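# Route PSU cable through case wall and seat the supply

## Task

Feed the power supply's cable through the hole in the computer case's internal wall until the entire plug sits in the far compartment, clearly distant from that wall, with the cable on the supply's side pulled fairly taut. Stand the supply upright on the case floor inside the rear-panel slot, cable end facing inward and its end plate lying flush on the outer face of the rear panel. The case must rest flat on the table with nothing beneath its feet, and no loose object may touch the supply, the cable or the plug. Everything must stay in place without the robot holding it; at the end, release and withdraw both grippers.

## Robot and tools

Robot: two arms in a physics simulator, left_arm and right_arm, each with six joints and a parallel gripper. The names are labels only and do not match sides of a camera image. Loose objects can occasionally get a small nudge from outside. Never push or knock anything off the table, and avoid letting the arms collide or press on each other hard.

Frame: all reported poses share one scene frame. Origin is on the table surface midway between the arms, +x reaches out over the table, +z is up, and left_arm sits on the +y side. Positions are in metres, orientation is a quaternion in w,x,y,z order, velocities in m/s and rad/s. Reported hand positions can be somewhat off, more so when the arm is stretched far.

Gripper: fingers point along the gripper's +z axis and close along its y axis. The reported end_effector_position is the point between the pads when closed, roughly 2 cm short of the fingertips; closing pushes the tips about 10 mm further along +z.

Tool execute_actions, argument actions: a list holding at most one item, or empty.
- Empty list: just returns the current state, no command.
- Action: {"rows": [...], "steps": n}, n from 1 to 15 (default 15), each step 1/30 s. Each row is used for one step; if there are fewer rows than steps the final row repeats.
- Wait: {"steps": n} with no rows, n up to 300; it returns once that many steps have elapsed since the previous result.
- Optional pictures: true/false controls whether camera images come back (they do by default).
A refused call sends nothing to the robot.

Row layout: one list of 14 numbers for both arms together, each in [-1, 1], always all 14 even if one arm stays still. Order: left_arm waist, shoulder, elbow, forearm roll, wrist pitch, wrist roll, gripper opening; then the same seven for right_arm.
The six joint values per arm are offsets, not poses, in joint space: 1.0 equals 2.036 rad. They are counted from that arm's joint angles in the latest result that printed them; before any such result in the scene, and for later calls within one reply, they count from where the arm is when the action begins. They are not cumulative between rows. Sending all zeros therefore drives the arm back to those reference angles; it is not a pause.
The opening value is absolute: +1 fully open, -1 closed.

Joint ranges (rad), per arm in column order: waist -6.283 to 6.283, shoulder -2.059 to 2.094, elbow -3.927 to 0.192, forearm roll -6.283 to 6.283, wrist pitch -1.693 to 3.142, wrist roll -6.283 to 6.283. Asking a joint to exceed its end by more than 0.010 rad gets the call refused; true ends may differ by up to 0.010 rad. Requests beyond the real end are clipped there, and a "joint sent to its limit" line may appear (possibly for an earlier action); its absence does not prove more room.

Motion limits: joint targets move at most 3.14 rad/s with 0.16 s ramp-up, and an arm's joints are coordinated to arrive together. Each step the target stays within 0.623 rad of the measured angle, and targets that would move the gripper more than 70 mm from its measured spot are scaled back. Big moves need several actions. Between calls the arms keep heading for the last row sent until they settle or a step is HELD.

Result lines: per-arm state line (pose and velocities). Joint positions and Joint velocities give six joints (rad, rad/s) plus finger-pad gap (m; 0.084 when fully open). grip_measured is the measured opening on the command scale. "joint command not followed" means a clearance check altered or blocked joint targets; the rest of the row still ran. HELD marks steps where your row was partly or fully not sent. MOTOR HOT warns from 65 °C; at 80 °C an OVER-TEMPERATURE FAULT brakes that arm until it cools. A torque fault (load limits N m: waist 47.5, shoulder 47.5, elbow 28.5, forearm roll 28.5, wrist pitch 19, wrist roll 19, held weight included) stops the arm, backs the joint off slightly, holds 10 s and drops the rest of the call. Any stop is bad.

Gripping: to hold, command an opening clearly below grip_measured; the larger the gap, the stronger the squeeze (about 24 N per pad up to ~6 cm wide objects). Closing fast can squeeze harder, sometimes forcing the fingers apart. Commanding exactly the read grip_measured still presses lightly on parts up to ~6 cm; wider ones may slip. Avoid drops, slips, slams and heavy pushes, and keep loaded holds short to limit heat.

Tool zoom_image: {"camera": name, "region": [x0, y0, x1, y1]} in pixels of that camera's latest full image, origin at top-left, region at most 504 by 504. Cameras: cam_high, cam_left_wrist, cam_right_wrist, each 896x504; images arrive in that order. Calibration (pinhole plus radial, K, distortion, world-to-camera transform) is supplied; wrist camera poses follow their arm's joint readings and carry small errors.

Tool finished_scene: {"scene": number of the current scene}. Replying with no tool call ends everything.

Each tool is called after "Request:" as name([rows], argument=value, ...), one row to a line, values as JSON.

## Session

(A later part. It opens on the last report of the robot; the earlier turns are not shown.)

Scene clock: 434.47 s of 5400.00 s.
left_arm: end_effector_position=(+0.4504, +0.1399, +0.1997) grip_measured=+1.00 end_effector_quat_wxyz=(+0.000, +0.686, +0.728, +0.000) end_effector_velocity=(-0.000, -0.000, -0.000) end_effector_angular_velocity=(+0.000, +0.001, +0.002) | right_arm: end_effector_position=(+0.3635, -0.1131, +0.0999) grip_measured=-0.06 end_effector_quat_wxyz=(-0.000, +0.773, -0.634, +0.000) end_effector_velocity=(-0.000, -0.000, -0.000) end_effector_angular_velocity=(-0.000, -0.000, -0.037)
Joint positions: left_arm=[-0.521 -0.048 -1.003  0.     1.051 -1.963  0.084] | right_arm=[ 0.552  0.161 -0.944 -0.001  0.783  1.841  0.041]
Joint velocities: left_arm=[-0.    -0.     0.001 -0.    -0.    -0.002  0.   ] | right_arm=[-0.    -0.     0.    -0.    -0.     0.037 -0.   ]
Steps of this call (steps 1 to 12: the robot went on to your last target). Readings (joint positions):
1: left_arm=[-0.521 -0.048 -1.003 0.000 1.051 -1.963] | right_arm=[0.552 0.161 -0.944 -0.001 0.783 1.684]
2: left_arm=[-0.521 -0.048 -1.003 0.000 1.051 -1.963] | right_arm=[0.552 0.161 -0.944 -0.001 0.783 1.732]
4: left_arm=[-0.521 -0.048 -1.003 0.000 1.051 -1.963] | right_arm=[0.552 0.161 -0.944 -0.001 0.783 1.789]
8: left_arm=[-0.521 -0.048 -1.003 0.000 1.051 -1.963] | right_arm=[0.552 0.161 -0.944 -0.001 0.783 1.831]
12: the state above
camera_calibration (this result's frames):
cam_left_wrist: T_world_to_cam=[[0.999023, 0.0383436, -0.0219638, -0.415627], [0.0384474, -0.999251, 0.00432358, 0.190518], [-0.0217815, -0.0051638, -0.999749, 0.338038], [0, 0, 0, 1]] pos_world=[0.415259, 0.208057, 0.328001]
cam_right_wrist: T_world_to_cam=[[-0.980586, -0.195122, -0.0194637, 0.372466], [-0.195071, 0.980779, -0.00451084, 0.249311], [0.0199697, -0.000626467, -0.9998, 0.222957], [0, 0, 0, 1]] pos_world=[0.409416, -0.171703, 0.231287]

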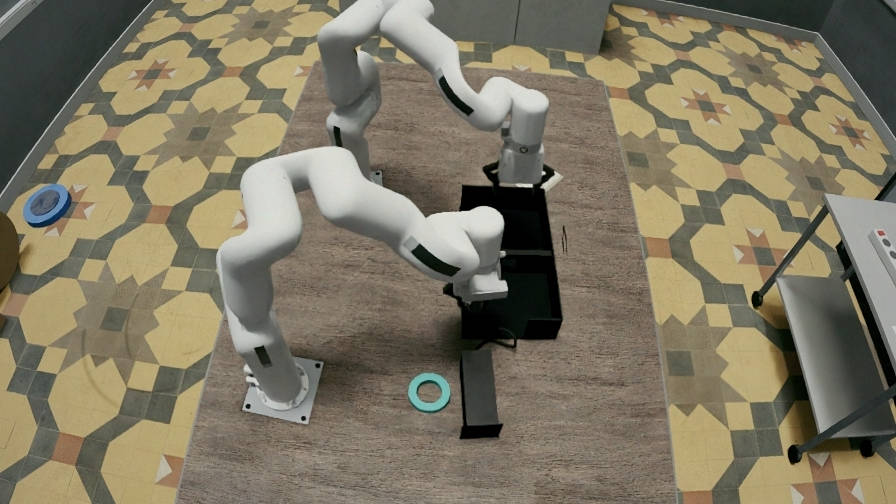

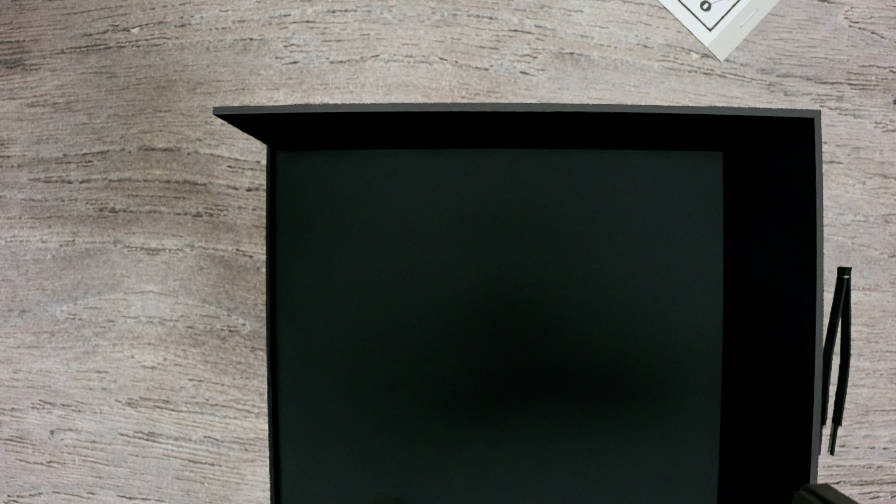

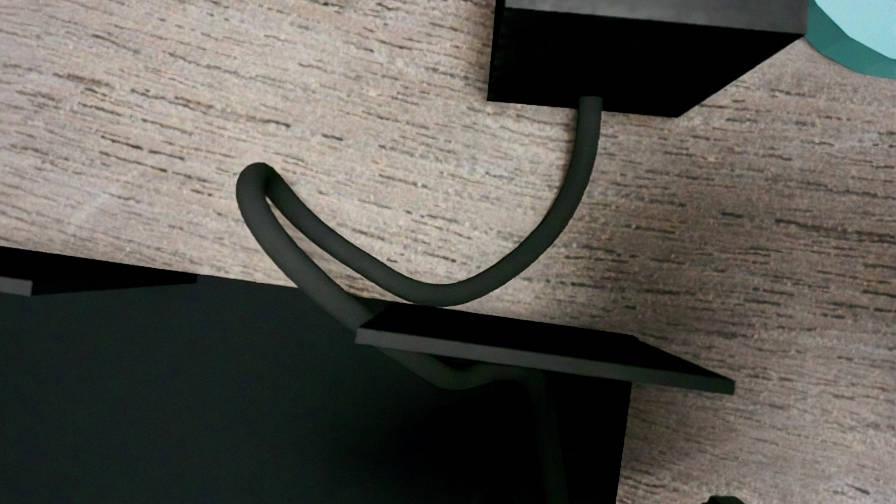

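Request:
execute_actions([
  {"rows": [[0,0,0,0,0,0,1, -0.001,0.0742,0.0069,0,-0.0811,0.0015,-0.05]], "steps": 15},
], pictures=false)

Request:
execute_actions([
  {"steps": 12},
], pictures=false)

Request:
execute_actions([
  {"rows": [[0,0,0,0,0,0,1, 0,0,0,0,0,0,-1]], "steps": 15},
])

Scene clock: 441.00 s of 5400.00 s.
left_arm: end_effector_position=(+0.4504, +0.1399, +0.1997) grip_measured=+1.00 end_effector_quat_wxyz=(+0.000, +0.686, +0.728, +0.000) end_effector_velocity=(-0.000, -0.000, -0.000) end_effector_angular_velocity=(+0.000, +0.001, +0.000) | right_arm: end_effector_position=(+0.3690, -0.1113, +0.0377) grip_measured=-0.06 end_effector_quat_wxyz=(-0.001, +0.772, -0.636, +0.001) end_effector_velocity=(-0.001, -0.000, -0.010) end_effector_angular_velocity=(+0.000, +0.000, +0.000)
Joint positions: left_arm=[-0.521 -0.048 -1.003  0.     1.051 -1.963  0.084] | right_arm=[ 0.55   0.308 -0.931 -0.001  0.62   1.844  0.041]
Joint velocities: left_arm=[-0.     0.     0.001 -0.    -0.    -0.    -0.   ] | right_arm=[-0.     0.022  0.005  0.001 -0.027 -0.001 -0.   ]
Steps of this call (steps 1 to 30: the robot went on to your last target; steps 31 to 90: nothing new was sent; then 3.03 s passed at rest; steps 91 to 105: all 15 steps of this action). Readings (joint positions):
91: left_arm=[-0.521 -0.048 -1.003 0.000 1.051 -1.963] | right_arm=[0.552 0.161 -0.944 -0.001 0.782 1.845]
92: left_arm=[-0.521 -0.048 -1.003 0.000 1.051 -1.963] | right_arm=[0.552 0.163 -0.944 -0.001 0.778 1.845]
94: left_arm=[-0.521 -0.048 -1.003 0.000 1.051 -1.963] | right_arm=[0.551 0.195 -0.945 -0.001 0.737 1.845]
98: left_arm=[-0.521 -0.048 -1.003 0.000 1.051 -1.963] | right_arm=[0.550 0.288 -0.927 -0.001 0.651 1.844]
105: the state above

Scene clock: 441.40 s of 5400.00 s.
left_arm: end_effector_position=(+0.4504, +0.1399, +0.1997) grip_measured=+1.00 end_effector_quat_wxyz=(+0.000, +0.686, +0.728, +0.000) end_effector_velocity=(-0.000, +0.000, -0.000) end_effector_angular_velocity=(+0.000, +0.000, -0.001) | right_arm: end_effector_position=(+0.3685, -0.1116, +0.0360) grip_measured=-0.06 end_effector_quat_wxyz=(-0.000, +0.772, -0.636, +0.000) end_effector_velocity=(-0.000, -0.000, -0.001) end_effector_angular_velocity=(-0.001, +0.001, +0.000)
Joint positions: left_arm=[-0.521 -0.048 -1.003  0.     1.051 -1.963  0.084] | right_arm=[ 0.55   0.311 -0.93  -0.001  0.618  1.844  0.041]
Joint velocities: left_arm=[ 0.    -0.     0.001 -0.     0.     0.002  0.   ] | right_arm=[-0.     0.001  0.001 -0.001 -0.001  0.     0.   ]
Steps of this call (steps 1 to 12: the robot went on to your last target). Readings (joint positions):
1: left_arm=[-0.521 -0.048 -1.003 0.000 1.051 -1.963] | right_arm=[0.550 0.309 -0.931 -0.001 0.619 1.844]
2: left_arm=[-0.521 -0.048 -1.003 0.000 1.051 -1.963] | right_arm=[0.550 0.309 -0.931 -0.001 0.619 1.844]
4: left_arm=[-0.521 -0.048 -1.003 0.000 1.051 -1.963] | right_arm=[0.550 0.310 -0.930 -0.001 0.618 1.844]
8: left_arm=[-0.521 -0.048 -1.003 0.000 1.051 -1.963] | right_arm=[0.550 0.311 -0.930 -0.001 0.618 1.844]
12: the state above

Scene clock: 441.90 s of 5400.00 s.
left_arm: end_effector_position=(+0.4504, +0.1399, +0.1997) grip_measured=+1.00 end_effector_quat_wxyz=(+0.000, +0.686, +0.728, +0.000) end_effector_velocity=(+0.000, +0.000, -0.000) end_effector_angular_velocity=(+0.000, +0.000, -0.000) | right_arm: end_effector_position=(+0.3684, -0.1116, +0.0360) grip_measured=-0.85 end_effector_quat_wxyz=(-0.000, +0.772, -0.636, +0.000) end_effector_velocity=(-0.001, -0.000, -0.001) end_effector_angular_velocity=(-0.001, +0.002, +0.001)
Joint positions: left_arm=[-0.521 -0.048 -1.003  0.     1.051 -1.963  0.084] | right_arm=[ 0.55   0.311 -0.93  -0.001  0.618  1.844  0.007]
Joint velocities: left_arm=[ 0.     0.     0.     0.    -0.     0.001  0.   ] | right_arm=[ 0.     0.     0.002  0.001  0.    -0.001  0.   ]
Steps of this call (steps 1 to 15: all 15 steps of this action). Readings (joint positions):
1: left_arm=[-0.521 -0.048 -1.003 0.000 1.051 -1.963] | right_arm=[0.550 0.311 -0.930 -0.001 0.618 1.844]
2: left_arm=[-0.521 -0.048 -1.003 0.000 1.051 -1.963] | right_arm=[0.550 0.311 -0.930 -0.001 0.618 1.844]
4: left_arm=[-0.521 -0.048 -1.003 0.000 1.051 -1.963] | right_arm=[0.550 0.311 -0.930 -0.001 0.618 1.844]
8: left_arm=[-0.521 -0.048 -1.003 0.000 1.051 -1.963] | right_arm=[0.550 0.311 -0.930 -0.001 0.618 1.844]
15: the state above
camera_calibration (this result's frames):
cam_left_wrist: T_world_to_cam=[[0.999023, 0.0383436, -0.0219638, -0.415627], [0.0384474, -0.999251, 0.00432365, 0.190518], [-0.0217816, -0.00516388, -0.999749, 0.338038], [0, 0, 0, 1]] pos_world=[0.415259, 0.208057, 0.328001]
cam_right_wrist: T_world_to_cam=[[-0.98154, -0.190222, -0.0198829, 0.37728], [-0.190174, 0.981741, -0.00428429, 0.24686], [0.0203348, -0.000423989, -0.999793, 0.158883], [0, 0, 0, 1]] pos_world=[0.414031, -0.170519, 0.16741]

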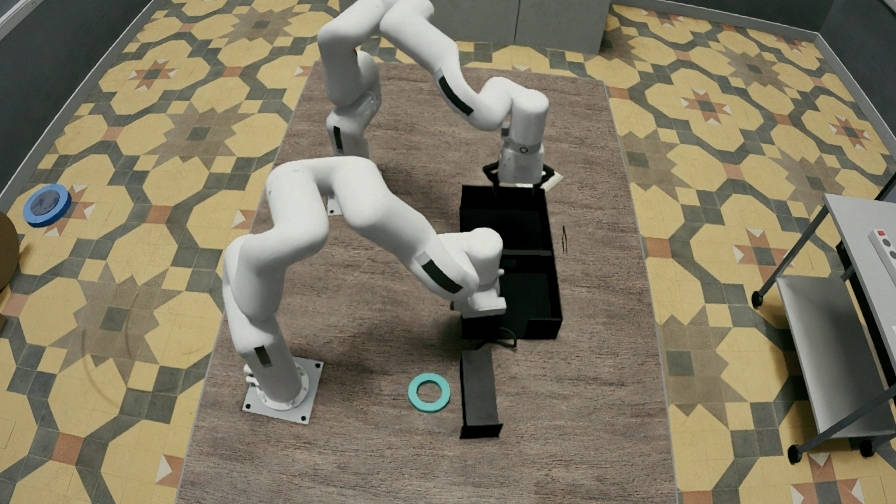

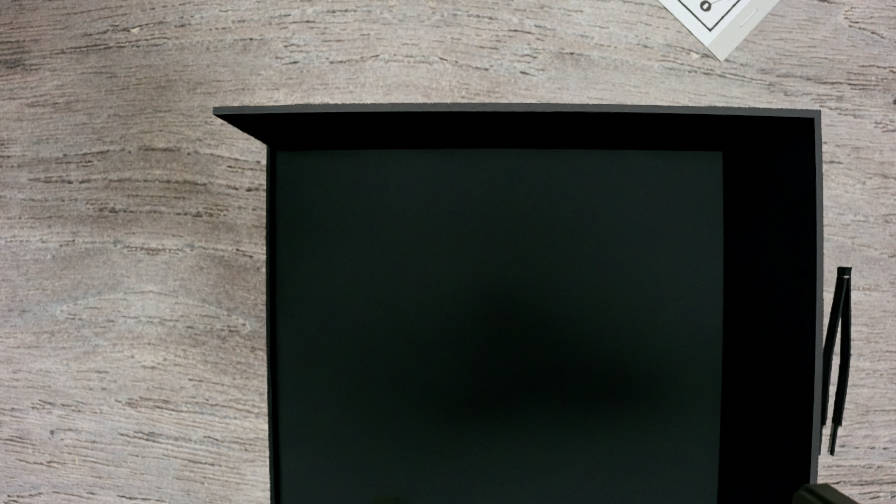

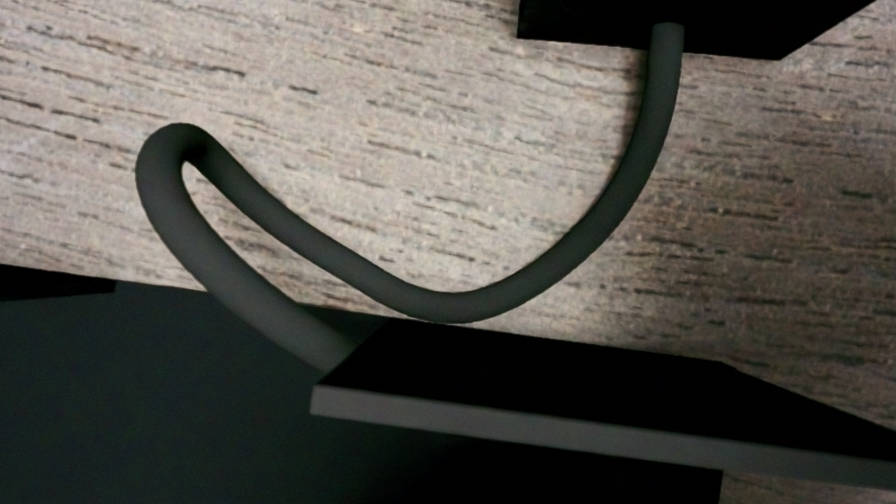

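Request:
execute_actions([
  {"rows": [[0,0,0,0,0,0,1, 0,-0.02,0,0,0.02,0,-1],[0,0,0,0,0,0,1, 0,-0.02,0,0,0.02,0,-1],[0,0,0,0,0,0,1, 0,-0.02,0,0,0.02,0,-1],[0,0,0,0,0,0,1, 0,-0.02,0,0,0.02,0,-1],[0,0,0,0,0,0,1, -0.0026,0.1259,-0.2324,0,0.107,0.0622,-1]], "steps": 15},
], pictures=false)

Request:
execute_actions([
  {"steps": 25},
])

Scene clock: 451.43 s of 5400.00 s.
left_arm: end_effector_position=(+0.4504, +0.1399, +0.1997) grip_measured=+1.00 end_effector_quat_wxyz=(+0.000, +0.686, +0.728, +0.000) end_effector_velocity=(+0.000, +0.000, -0.000) end_effector_angular_velocity=(-0.000, -0.000, -0.001) | right_arm: end_effector_position=(+0.4467, -0.0752, +0.0550) grip_measured=-0.85 end_effector_quat_wxyz=(-0.001, +0.737, -0.676, +0.001) end_effector_velocity=(+0.187, +0.085, -0.005) end_effector_angular_velocity=(-0.002, +0.004, -0.277)
Joint positions: left_arm=[-0.521 -0.048 -1.003  0.     1.051 -1.963  0.084] | right_arm=[ 0.545  0.511 -1.312 -0.001  0.798  1.945  0.007]
Joint velocities: left_arm=[ 0.     0.    -0.     0.    -0.     0.002  0.   ] | right_arm=[-0.013  0.624 -0.995 -0.     0.376  0.264 -0.   ]
Steps of this call (steps 1 to 15: the robot went on to your last target; steps 16 to 90: nothing new was sent; then 6.03 s passed at rest; steps 91 to 105: all 15 steps of this action). Readings (joint positions):
91: left_arm=[-0.521 -0.048 -1.003 0.000 1.051 -1.963] | right_arm=[0.550 0.311 -0.930 -0.001 0.618 1.844]
92: left_arm=[-0.521 -0.048 -1.003 0.000 1.051 -1.963] | right_arm=[0.550 0.308 -0.930 -0.001 0.622 1.844]
94: left_arm=[-0.521 -0.048 -1.003 0.000 1.051 -1.963] | right_arm=[0.550 0.293 -0.929 -0.001 0.638 1.844]
98: left_arm=[-0.521 -0.048 -1.003 0.000 1.051 -1.963] | right_arm=[0.549 0.303 -0.975 -0.001 0.672 1.857]
105: the state above

Scene clock: 452.27 s of 5400.00 s.
left_arm: end_effector_position=(+0.4504, +0.1399, +0.1997) grip_measured=+1.00 end_effector_quat_wxyz=(+0.000, +0.686, +0.728, +0.000) end_effector_velocity=(+0.000, +0.000, +0.000) end_effector_angular_velocity=(+0.000, +0.000, +0.003) | right_arm: end_effector_position=(+0.4628, -0.0678, +0.0544) grip_measured=-0.85 end_effector_quat_wxyz=(+0.000, +0.728, -0.686, +0.000) end_effector_velocity=(+0.001, +0.000, +0.001) end_effector_angular_velocity=(+0.001, -0.001, -0.001)
Joint positions: left_arm=[-0.521 -0.048 -1.003  0.     1.051 -1.963  0.084] | right_arm=[ 0.544  0.567 -1.403 -0.001  0.835  1.971  0.007]
Joint velocities: left_arm=[ 0.001  0.    -0.    -0.     0.001 -0.002 -0.   ] | right_arm=[-0.     0.    -0.002  0.001  0.     0.001  0.   ]
Steps of this call (steps 1 to 25: the robot went on to your last target). Readings (joint positions):
1: left_arm=[-0.521 -0.048 -1.003 0.000 1.051 -1.963] | right_arm=[0.545 0.529 -1.340 -0.001 0.809 1.953]
2: left_arm=[-0.521 -0.048 -1.003 0.000 1.051 -1.963] | right_arm=[0.545 0.541 -1.359 -0.001 0.817 1.958]
4: left_arm=[-0.521 -0.048 -1.003 0.000 1.051 -1.963] | right_arm=[0.545 0.554 -1.380 -0.001 0.826 1.964]
8: left_arm=[-0.521 -0.048 -1.003 0.000 1.051 -1.963] | right_arm=[0.544 0.564 -1.396 -0.001 0.833 1.969]
25: the state above
camera_calibration (this result's frames):
cam_left_wrist: T_world_to_cam=[[0.999023, 0.0383436, -0.0219637, -0.415627], [0.0384474, -0.999251, 0.00432367, 0.190518], [-0.0217815, -0.0051639, -0.999749, 0.338038], [0, 0, 0, 1]] pos_world=[0.415259, 0.208057, 0.328001]
cam_right_wrist: T_world_to_cam=[[-0.998055, -0.0593674, -0.0189969, 0.495015], [-0.0592894, 0.99823, -0.00464293, 0.162482], [0.0192389, -0.00350758, -0.999809, 0.175693], [0, 0, 0, 1]] pos_world=[0.500306, -0.13219, 0.185817]

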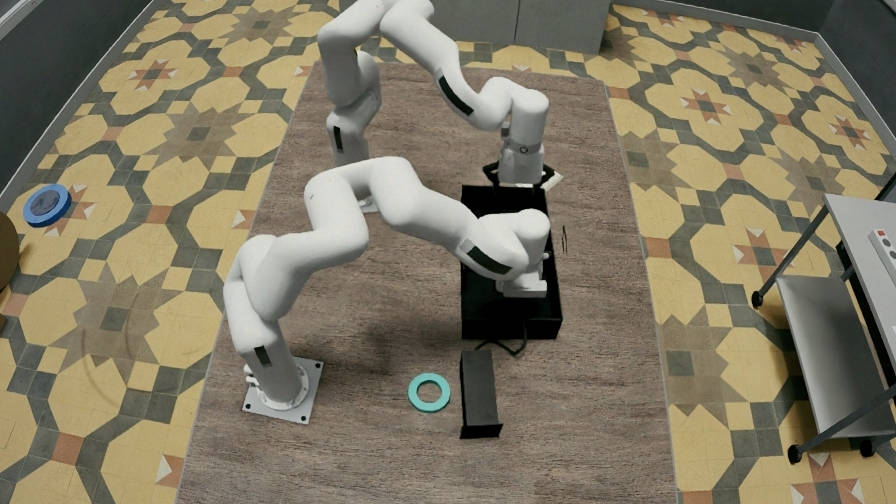

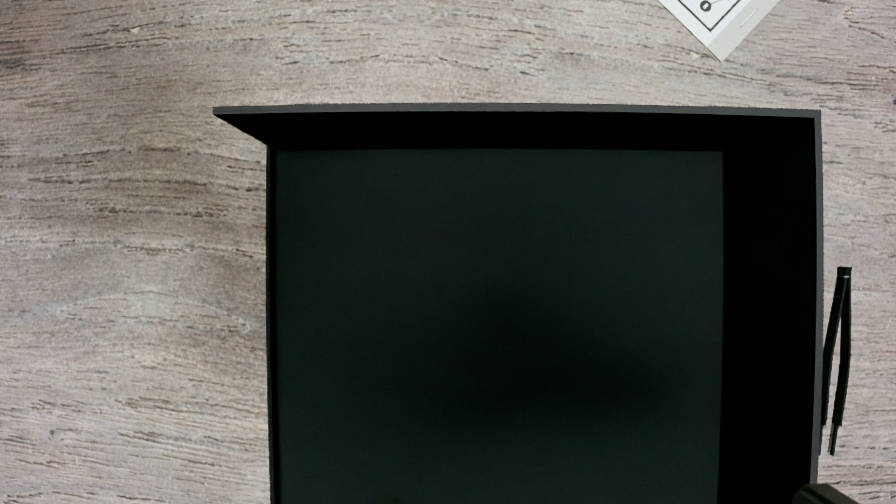

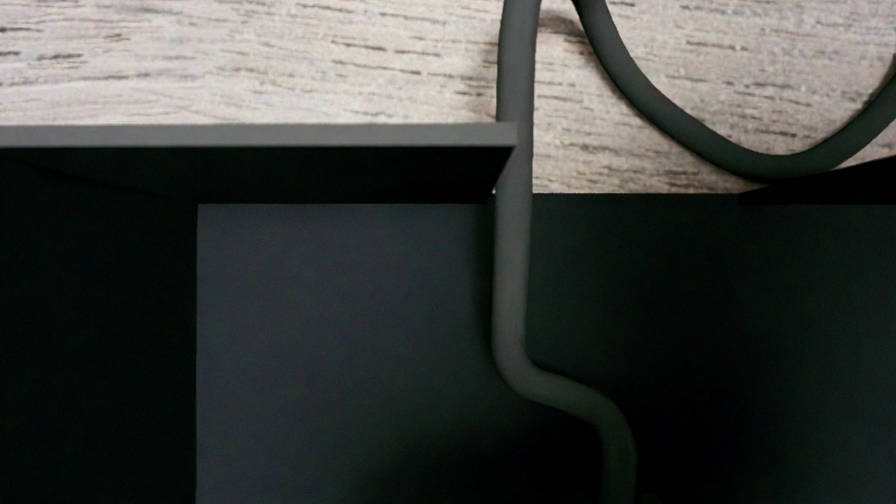

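Request:
execute_actions([
  {"rows": [[-0.0624,-0.1053,0.3663,0,-0.5557,0.0044,0.07, 0.0335,0.0233,-0.0494,0,0.0266,0.0331,-1],[-0.0624,-0.1053,0.3663,0,-0.5557,0.0044,0.07, 0.0335,0.0233,-0.0494,0,0.0266,0.0331,-1],[-0.0624,-0.1053,0.3663,0,-0.5557,0.0044,0.07, 0.0335,0.0233,-0.0494,0,0.0266,0.0331,-1],[-0.0624,-0.1053,0.3663,0,-0.5557,0.0044,0.07, 0.0335,0.0233,-0.0494,0,0.0266,0.0331,-1],[-0.0624,-0.1053,0.3663,0,-0.5557,0.0044,0.07, 0.0335,0.0233,-0.0494,0,0.0266,0.0331,-1],[-0.0624,-0.1053,0.3663,0,-0.5557,0.0044,0.07, 0.0335,0.0233,-0.0494,0,0.0266,0.0331,-1],[-0.0624,-0.1053,0.3663,0,-0.5557,0.0044,0.07, 0.0335,0.0233,-0.0494,0,0.0266,0.0331,-1],[-0.0624,-0.1053,0.3663,0,-0.5557,0.0044,0.07, 0.0335,0.0233,-0.0494,0,0.0266,0.0331,-1],[-0.0624,-0.1053,0.3663,0,-0.5557,0.0044,0.07, 0.0335,0.0233,-0.0494,0,0.0266,0.0331,-1],[-0.0624,-0.1053,0.3663,0,-0.5557,0.0044,0.07, 0.0678,0.0624,-0.1149,0,0.053,0.0673,-1]], "steps": 15},
], pictures=false)

Request:
execute_actions([
  {"steps": 30},
])

Scene clock: 500.83 s of 5400.00 s.
left_arm: end_effector_position=(+0.3914, +0.1166, +0.1105) grip_measured=+0.06 end_effector_quat_wxyz=(+0.145, +0.715, +0.681, +0.057) end_effector_velocity=(-0.014, -0.086, -0.021) end_effector_angular_velocity=(-0.666, -1.449, -0.222) | right_arm: end_effector_position=(+0.4590, +0.0067, +0.0612) grip_measured=-0.85 end_effector_quat_wxyz=(+0.000, +0.728, -0.685, +0.000) end_effector_velocity=(-0.040, +0.250, +0.002) end_effector_angular_velocity=(+0.014, -0.017, +0.101)
Joint positions: left_arm=[-0.623 -0.219 -0.416  0.     0.322 -1.956  0.047] | right_arm=[ 0.656  0.666 -1.589 -0.001  0.923  2.082  0.007]
Joint velocities: left_arm=[-0.206 -0.343  1.307  0.001 -2.558  0.015  0.   ] | right_arm=[ 0.377  0.33  -0.556  0.004  0.204  0.274  0.   ]
Steps of this call (steps 1 to 15: the robot went on to your last target; steps 16 to 90: nothing new was sent; then 45.07 s passed at rest; steps 91 to 105: all 15 steps of this action). Readings (joint positions):
91: left_arm=[-0.521 -0.048 -1.003 0.000 1.051 -1.963] | right_arm=[0.544 0.568 -1.403 -0.001 0.836 1.971]
92: left_arm=[-0.522 -0.050 -1.000 0.000 1.046 -1.963] | right_arm=[0.546 0.569 -1.407 -0.001 0.838 1.974]
94: left_arm=[-0.530 -0.065 -0.960 0.000 1.002 -1.962] | right_arm=[0.565 0.585 -1.438 -0.001 0.856 1.995]
98: left_arm=[-0.568 -0.126 -0.764 0.000 0.811 -1.960] | right_arm=[0.606 0.607 -1.490 -0.001 0.881 2.027]
105: the state above

Scene clock: 501.83 s of 5400.00 s.
left_arm: end_effector_position=(+0.4000, +0.1008, +0.1324) grip_measured=+0.06 end_effector_quat_wxyz=(+0.276, +0.701, +0.649, +0.105) end_effector_velocity=(+0.000, -0.000, +0.001) end_effector_angular_velocity=(+0.000, -0.002, -0.001) | right_arm: end_effector_position=(+0.4568, +0.0246, +0.0612) grip_measured=-0.85 end_effector_quat_wxyz=(+0.000, +0.728, -0.685, +0.000) end_effector_velocity=(+0.000, +0.000, +0.001) end_effector_angular_velocity=(+0.001, -0.001, +0.000)
Joint positions: left_arm=[-0.648 -0.263 -0.258  0.    -0.08  -1.954  0.047] | right_arm=[ 0.682  0.695 -1.637 -0.001  0.943  2.108  0.007]
Joint velocities: left_arm=[-0.    -0.    -0.001 -0.    -0.001  0.001  0.   ] | right_arm=[ 0.    -0.    -0.001  0.    -0.    -0.    -0.   ]
Steps of this call (steps 1 to 30: the robot went on to your last target). Readings (joint positions):
1: left_arm=[-0.629 -0.229 -0.376 0.000 0.239 -1.955] | right_arm=[0.667 0.675 -1.604 -0.001 0.929 2.089]
2: left_arm=[-0.635 -0.238 -0.343 0.000 0.162 -1.955] | right_arm=[0.673 0.681 -1.614 -0.001 0.933 2.095]
4: left_arm=[-0.642 -0.251 -0.300 0.000 0.044 -1.954] | right_arm=[0.678 0.688 -1.625 -0.001 0.938 2.101]
8: left_arm=[-0.647 -0.260 -0.270 0.000 -0.050 -1.954] | right_arm=[0.680 0.693 -1.634 -0.001 0.942 2.106]
30: the state above
All arms were judged still, so your last target was given up. Only a new action makes them travel on or press farther. Fingers that are still opening or closing keep moving.
camera_calibration (this result's frames):
cam_left_wrist: T_world_to_cam=[[0.859744, -0.030776, 0.509797, -0.373036], [-0.155186, -0.966729, 0.203352, 0.201561], [0.486577, -0.253944, -0.835916, 0.0695422], [0, 0, 0, 1]] pos_world=[0.318157, 0.201034, 0.207316]
cam_right_wrist: T_world_to_cam=[[-0.998014, -0.060303, -0.0182159, 0.494661], [-0.0602185, 0.998172, -0.005153, 0.0703544], [0.0184933, -0.00404583, -0.999821, 0.183244], [0, 0, 0, 1]] pos_world=[0.494526, -0.0396549, 0.192584]

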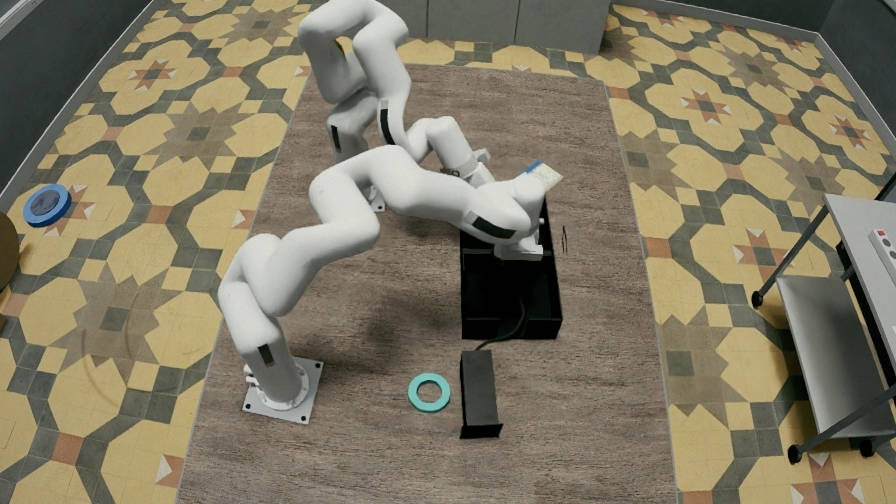

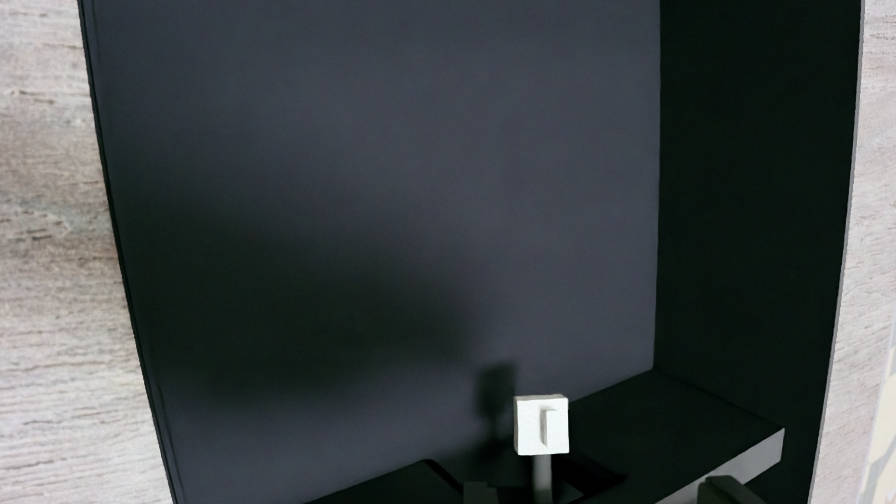

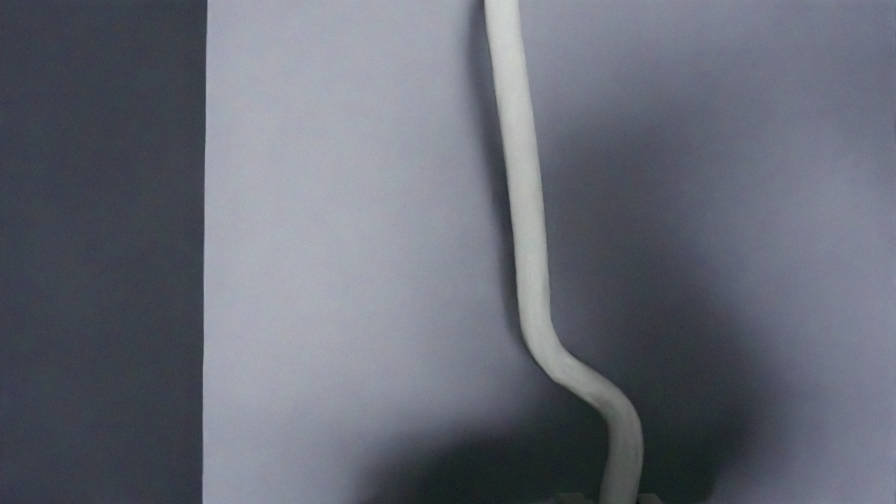

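Request:
execute_actions([
  {"rows": [[-0.0014,0.1471,-0.0566,0,-0.09,0,0.07, 0,-0.010,-0.0036,0,0.0132,0,-1]], "steps": 15},
], pictures=false)

Request:
execute_actions([
  {"steps": 15},
])

Scene clock: 515.47 s of 5400.00 s.
left_arm: end_effector_position=(+0.4298, +0.0847, +0.0881) grip_measured=+0.06 end_effector_quat_wxyz=(+0.276, +0.702, +0.648, +0.105) end_effector_velocity=(+0.010, -0.005, -0.006) end_effector_angular_velocity=(-0.007, -0.015, -0.001) | right_arm: end_effector_position=(+0.4567, +0.0244, +0.0741) grip_measured=-0.85 end_effector_quat_wxyz=(+0.001, +0.728, -0.685, +0.000) end_effector_velocity=(+0.000, +0.001, +0.003) end_effector_angular_velocity=(+0.002, -0.002, +0.001)
Joint positions: left_arm=[-0.651  0.03  -0.37   0.    -0.259 -1.954  0.047] | right_arm=[ 0.682  0.675 -1.644 -0.001  0.97   2.108  0.007]
Joint velocities: left_arm=[-0.001  0.059 -0.03   0.    -0.046  0.    -0.   ] | right_arm=[ 0.001 -0.004 -0.002  0.001  0.003 -0.     0.   ]
Steps of this call (steps 1 to 90: nothing new was sent; then 10.13 s passed at rest; steps 91 to 105: all 15 steps of this action). Readings (joint positions):
91: left_arm=[-0.648 -0.262 -0.258 0.000 -0.080 -1.954] | right_arm=[0.682 0.694 -1.637 -0.001 0.943 2.108]
92: left_arm=[-0.648 -0.259 -0.259 0.000 -0.083 -1.954] | right_arm=[0.682 0.693 -1.637 -0.001 0.947 2.108]
94: left_arm=[-0.649 -0.219 -0.276 0.000 -0.110 -1.954] | right_arm=[0.682 0.685 -1.639 -0.001 0.957 2.108]
98: left_arm=[-0.651 -0.043 -0.342 0.000 -0.212 -1.954] | right_arm=[0.682 0.676 -1.643 -0.001 0.967 2.108]
105: the state above

Scene clock: 515.97 s of 5400.00 s.
left_arm: end_effector_position=(+0.4304, +0.0844, +0.0868) grip_measured=+0.06 end_effector_quat_wxyz=(+0.276, +0.702, +0.648, +0.105) end_effector_velocity=(+0.000, -0.000, -0.000) end_effector_angular_velocity=(-0.001, +0.000, +0.001) | right_arm: end_effector_position=(+0.4569, +0.0246, +0.0746) grip_measured=-0.85 end_effector_quat_wxyz=(+0.000, +0.728, -0.685, +0.000) end_effector_velocity=(+0.000, +0.000, +0.001) end_effector_angular_velocity=(+0.001, -0.002, -0.000)
Joint positions: left_arm=[-0.651  0.037 -0.373  0.    -0.263 -1.954  0.047] | right_arm=[ 0.682  0.674 -1.644 -0.001  0.97   2.108  0.007]
Joint velocities: left_arm=[ 0.     0.001 -0.001 -0.    -0.    -0.001  0.   ] | right_arm=[ 0.    -0.001 -0.001 -0.     0.     0.     0.   ]
Steps of this call (steps 1 to 15: the robot went on to your last target). Readings (joint positions):
1: left_arm=[-0.651 0.031 -0.371 0.000 -0.260 -1.954] | right_arm=[0.682 0.675 -1.644 -0.001 0.970 2.108]
2: left_arm=[-0.651 0.033 -0.372 0.000 -0.261 -1.954] | right_arm=[0.682 0.675 -1.644 -0.001 0.970 2.108]
4: left_arm=[-0.651 0.034 -0.372 0.000 -0.262 -1.954] | right_arm=[0.682 0.674 -1.644 -0.001 0.970 2.108]
8: left_arm=[-0.651 0.036 -0.373 0.000 -0.263 -1.954] | right_arm=[0.682 0.674 -1.644 -0.001 0.970 2.108]
15: the state above
All arms were judged still, so your last target was given up. Only a new action makes them travel on or press farther. Fingers that are still opening or closing keep moving.
camera_calibration (this result's frames):
cam_left_wrist: T_world_to_cam=[[0.860062, -0.033417, 0.509094, -0.376323], [-0.157797, -0.966349, 0.203151, 0.200714], [0.485173, -0.255056, -0.836393, 0.013193], [0, 0, 0, 1]] pos_world=[0.348932, 0.184749, 0.161843]
cam_right_wrist: T_world_to_cam=[[-0.998007, -0.0602763, -0.0186665, 0.494971], [-0.0601946, 0.998175, -0.0049097, 0.0703934], [0.0189284, -0.00377629, -0.999814, 0.19649], [0, 0, 0, 1]] pos_world=[0.494503, -0.0396878, 0.206039]

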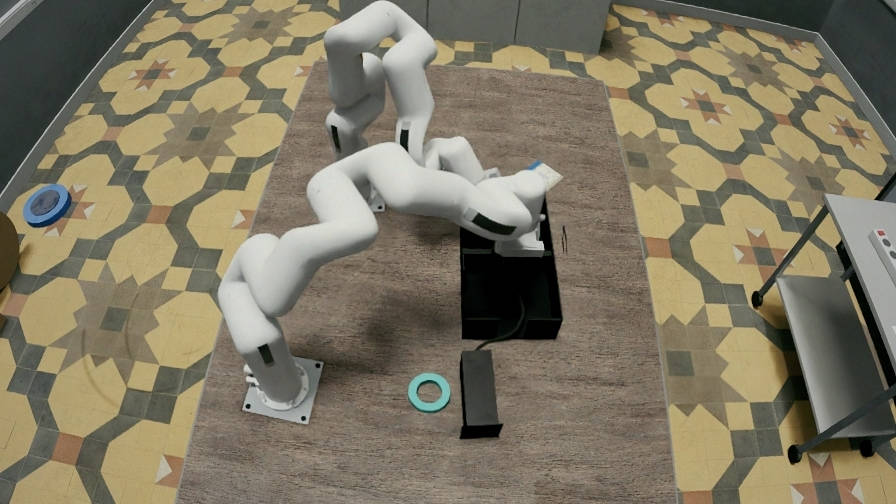

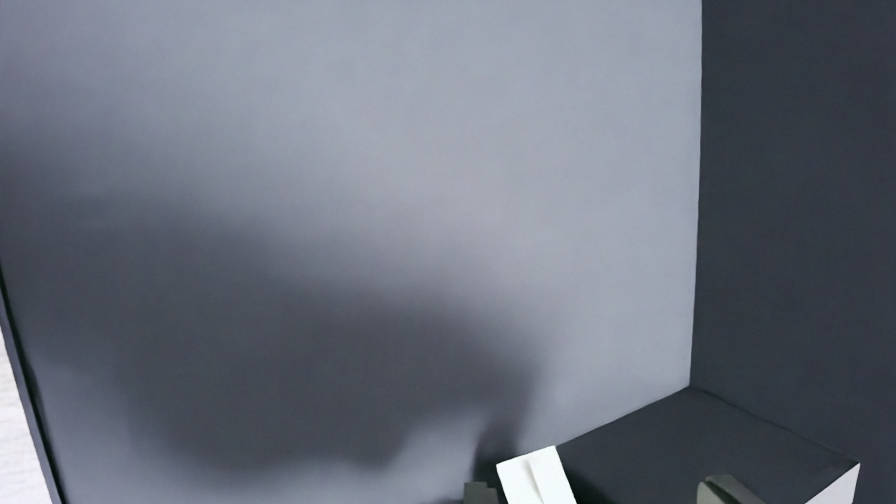

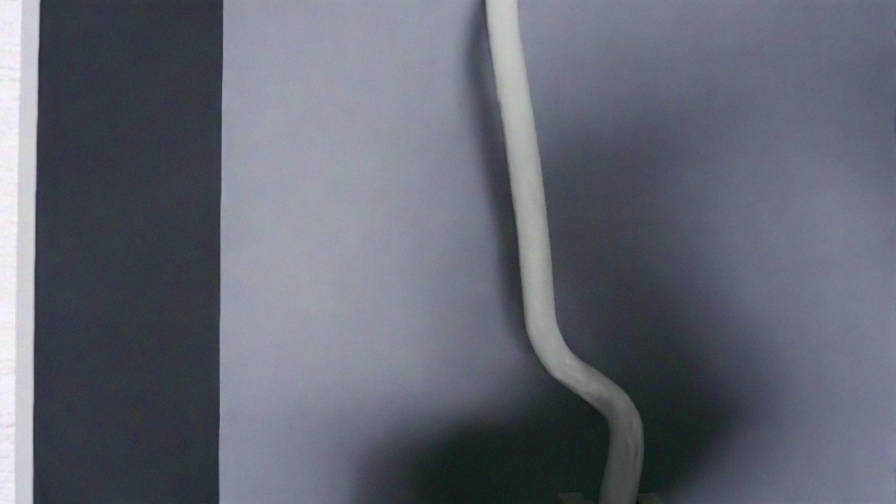

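Request:
execute_actions([
  {"rows": [[0,-0.05,0.02,0,0.03,0,0.07, 0,0.0065,0.0023,0,-0.0088,0,-1]], "steps": 15},
], pictures=false)

Request:
execute_actions([
  {"steps": 10},
])

Scene clock: 526.23 s of 5400.00 s.
left_arm: end_effector_position=(+0.4205, +0.0893, +0.1034) grip_measured=+0.06 end_effector_quat_wxyz=(+0.276, +0.702, +0.648, +0.105) end_effector_velocity=(-0.002, +0.001, +0.002) end_effector_angular_velocity=(+0.001, +0.001, -0.001) | right_arm: end_effector_position=(+0.4571, +0.0249, +0.0663) grip_measured=-0.85 end_effector_quat_wxyz=(-0.000, +0.728, -0.685, +0.000) end_effector_velocity=(-0.001, -0.001, -0.003) end_effector_angular_velocity=(-0.003, +0.003, +0.000)
Joint positions: left_arm=[-0.651 -0.063 -0.333  0.    -0.203 -1.954  0.047] | right_arm=[ 0.682  0.687 -1.64  -0.001  0.952  2.108  0.007]
Joint velocities: left_arm=[ 0.    -0.013  0.006  0.     0.008  0.001 -0.   ] | right_arm=[-0.001  0.003  0.002 -0.001 -0.001 -0.001  0.   ]
Steps of this call (steps 1 to 90: nothing new was sent; then 6.77 s passed at rest; steps 91 to 105: all 15 steps of this action). Readings (joint positions):
91: left_arm=[-0.651 0.037 -0.373 0.000 -0.263 -1.954] | right_arm=[0.682 0.674 -1.644 -0.001 0.970 2.108]
92: left_arm=[-0.651 0.033 -0.371 0.000 -0.260 -1.954] | right_arm=[0.682 0.675 -1.644 -0.001 0.968 2.108]
94: left_arm=[-0.651 0.002 -0.358 0.000 -0.240 -1.954] | right_arm=[0.683 0.680 -1.643 -0.001 0.960 2.108]
98: left_arm=[-0.651 -0.051 -0.339 0.000 -0.212 -1.954] | right_arm=[0.683 0.686 -1.641 -0.001 0.954 2.108]
105: the state above

Scene clock: 526.57 s of 5400.00 s.
left_arm: end_effector_position=(+0.4204, +0.0893, +0.1037) grip_measured=+0.06 end_effector_quat_wxyz=(+0.276, +0.702, +0.648, +0.105) end_effector_velocity=(-0.000, +0.000, -0.000) end_effector_angular_velocity=(+0.001, +0.000, -0.001) | right_arm: end_effector_position=(+0.4570, +0.0247, +0.0659) grip_measured=-0.85 end_effector_quat_wxyz=(+0.000, +0.728, -0.685, +0.000) end_effector_velocity=(-0.000, +0.000, -0.000) end_effector_angular_velocity=(+0.000, +0.001, +0.000)
Joint positions: left_arm=[-0.651 -0.065 -0.332  0.    -0.202 -1.954  0.047] | right_arm=[ 0.682  0.687 -1.639 -0.001  0.952  2.108  0.007]
Joint velocities: left_arm=[ 0.001 -0.001  0.001 -0.     0.     0.001 -0.   ] | right_arm=[ 0.     0.     0.     0.001  0.    -0.001 -0.   ]
Steps of this call (steps 1 to 10: the robot went on to your last target). Readings (joint positions):
1: left_arm=[-0.651 -0.064 -0.333 0.000 -0.202 -1.954] | right_arm=[0.682 0.687 -1.640 -0.001 0.952 2.108]
2: left_arm=[-0.651 -0.064 -0.333 0.000 -0.202 -1.954] | right_arm=[0.682 0.687 -1.640 -0.001 0.952 2.108]
4: left_arm=[-0.651 -0.065 -0.332 0.000 -0.202 -1.954] | right_arm=[0.682 0.687 -1.640 -0.001 0.952 2.108]
8: left_arm=[-0.651 -0.065 -0.332 0.000 -0.202 -1.954] | right_arm=[0.682 0.687 -1.640 -0.001 0.952 2.108]
10: the state above
camera_calibration (this result's frames):
cam_left_wrist: T_world_to_cam=[[0.860103, -0.0334429, 0.509023, -0.376141], [-0.157775, -0.966362, 0.203105, 0.200523], [0.485108, -0.255003, -0.836447, 0.0334942], [0, 0, 0, 1]] pos_world=[0.338909, 0.189739, 0.178754]
cam_right_wrist: T_world_to_cam=[[-0.998004, -0.0602997, -0.0187504, 0.494921], [-0.0602188, 0.998173, -0.0048466, 0.070279], [0.0190084, -0.0037078, -0.999812, 0.187761], [0, 0, 0, 1]] pos_world=[0.494597, -0.0396108, 0.197346]

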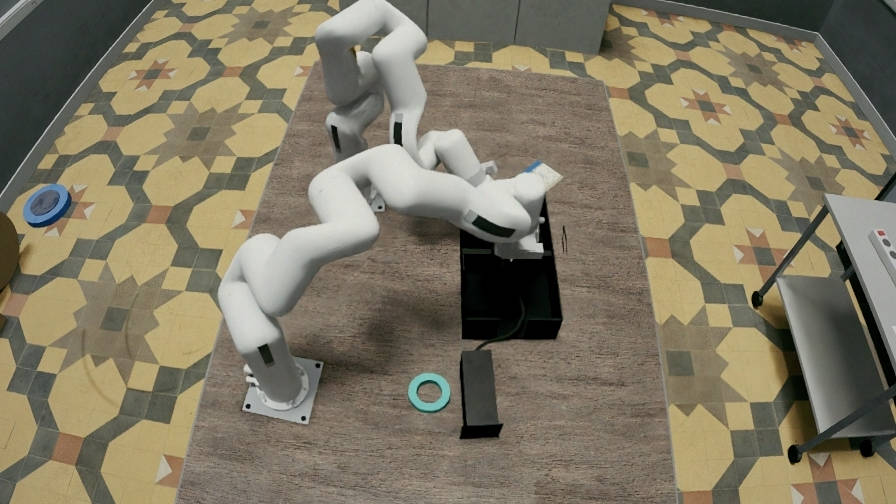

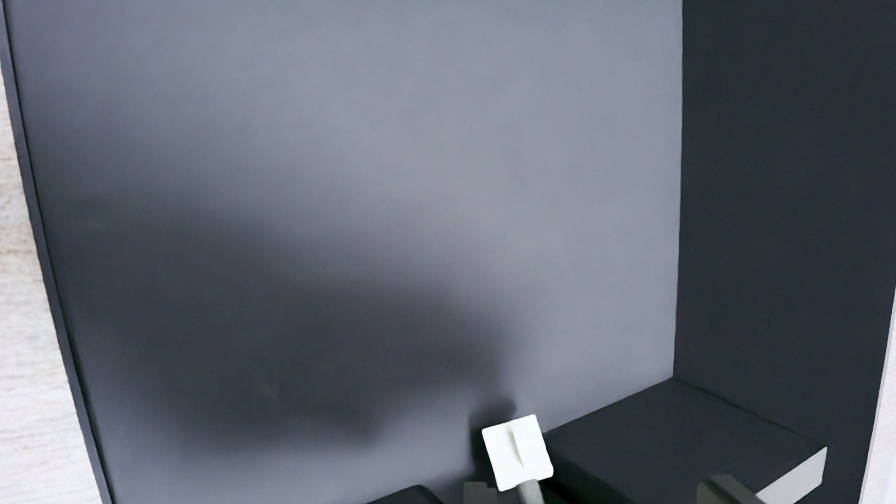

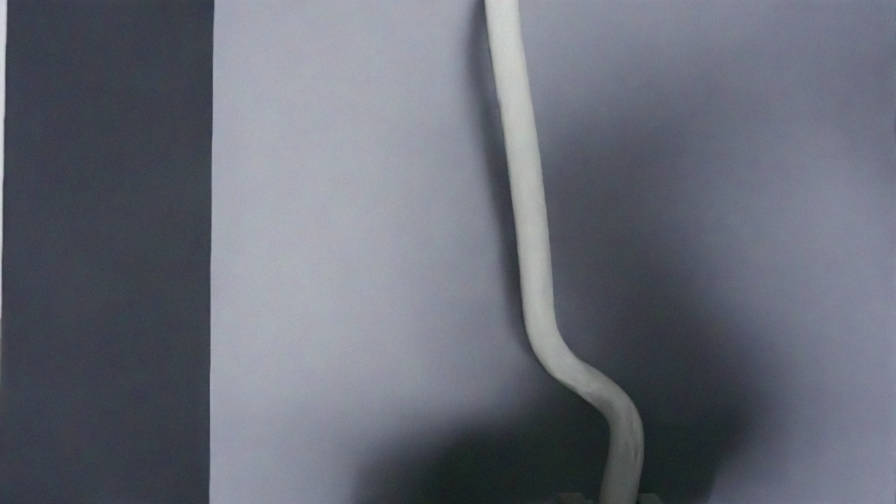

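Request:
execute_actions([
  {"rows": [[0,0,0,0,0,0,0.07, 0,0.0209,0.0052,0,-0.0261,0,-1]], "steps": 15},
])

Scene clock: 534.83 s of 5400.00 s.
left_arm: end_effector_position=(+0.4204, +0.0893, +0.1037) grip_measured=+0.06 end_effector_quat_wxyz=(+0.276, +0.702, +0.648, +0.105) end_effector_velocity=(-0.000, +0.000, -0.000) end_effector_angular_velocity=(+0.001, +0.001, -0.000) | right_arm: end_effector_position=(+0.4574, +0.0250, +0.0403) grip_measured=-0.85 end_effector_quat_wxyz=(-0.000, +0.728, -0.685, +0.000) end_effector_velocity=(-0.003, -0.002, -0.008) end_effector_angular_velocity=(-0.006, +0.010, -0.001)
Joint positions: left_arm=[-0.651 -0.065 -0.332  0.    -0.202 -1.954  0.047] | right_arm=[ 0.682  0.729 -1.63  -0.001  0.9    2.108  0.007]
Joint velocities: left_arm=[-0.  0.  0. -0.  0.  0.  0.] | right_arm=[-0.     0.008  0.008  0.001 -0.004  0.    -0.   ]
Steps of this call (steps 1 to 15: the robot went on to your last target; steps 16 to 90: nothing new was sent; then 4.77 s passed at rest; steps 91 to 105: all 15 steps of this action). Readings (joint positions):
91: left_arm=[-0.651 -0.065 -0.332 0.000 -0.202 -1.954] | right_arm=[0.682 0.688 -1.639 -0.001 0.952 2.108]
92: left_arm=[-0.651 -0.065 -0.332 0.000 -0.202 -1.954] | right_arm=[0.682 0.690 -1.639 -0.001 0.948 2.108]
94: left_arm=[-0.651 -0.065 -0.332 0.000 -0.202 -1.954] | right_arm=[0.682 0.704 -1.638 -0.001 0.927 2.108]
98: left_arm=[-0.651 -0.065 -0.332 0.000 -0.202 -1.954] | right_arm=[0.682 0.727 -1.627 -0.001 0.907 2.108]
105: the state above
camera_calibration (this result's frames):
cam_left_wrist: T_world_to_cam=[[0.860102, -0.0334425, 0.509025, -0.376142], [-0.157776, -0.966362, 0.203106, 0.200523], [0.48511, -0.255003, -0.836446, 0.0334942], [0, 0, 0, 1]] pos_world=[0.33891, 0.189739, 0.178754]
cam_right_wrist: T_world_to_cam=[[-0.997979, -0.0603459, -0.019929, 0.494895], [-0.0602755, 0.998173, -0.00411429, 0.0698758], [0.0201409, -0.00290474, -0.999793, 0.16157], [0, 0, 0, 1]] pos_world=[0.494852, -0.039414, 0.171687]

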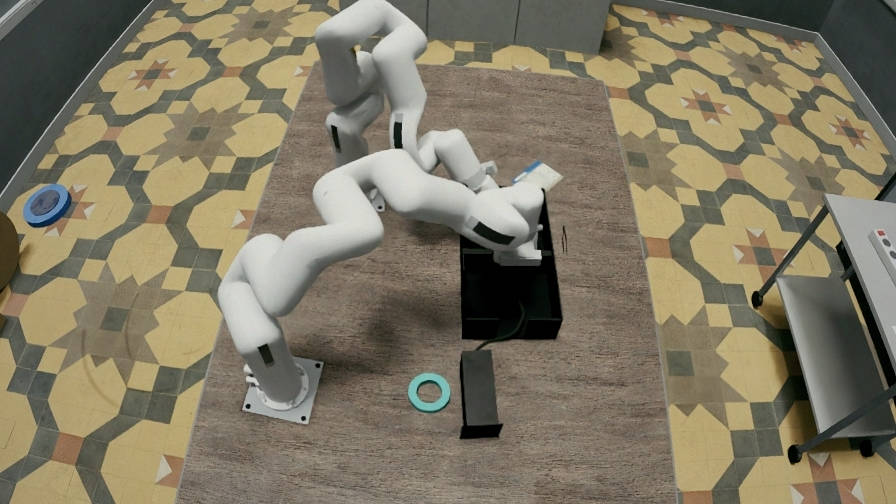

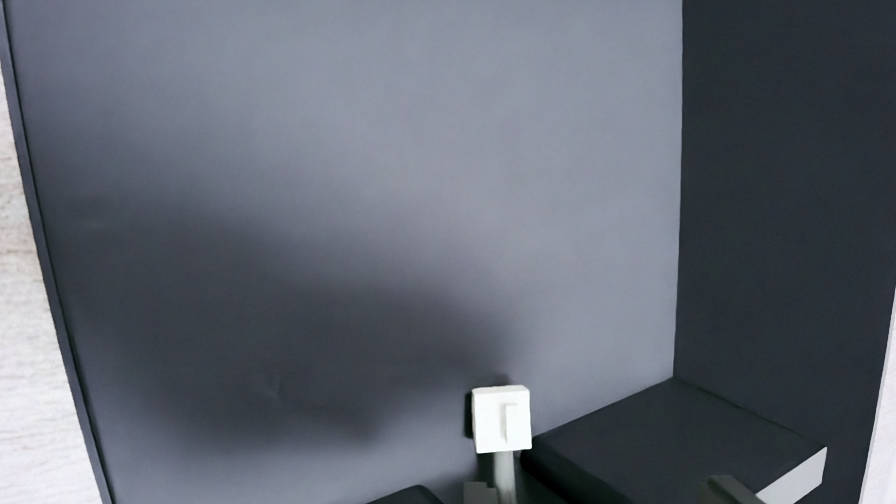

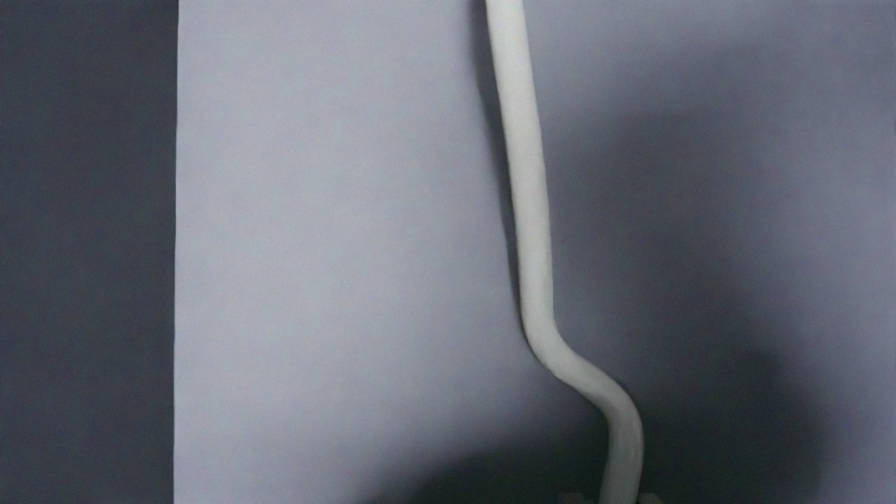

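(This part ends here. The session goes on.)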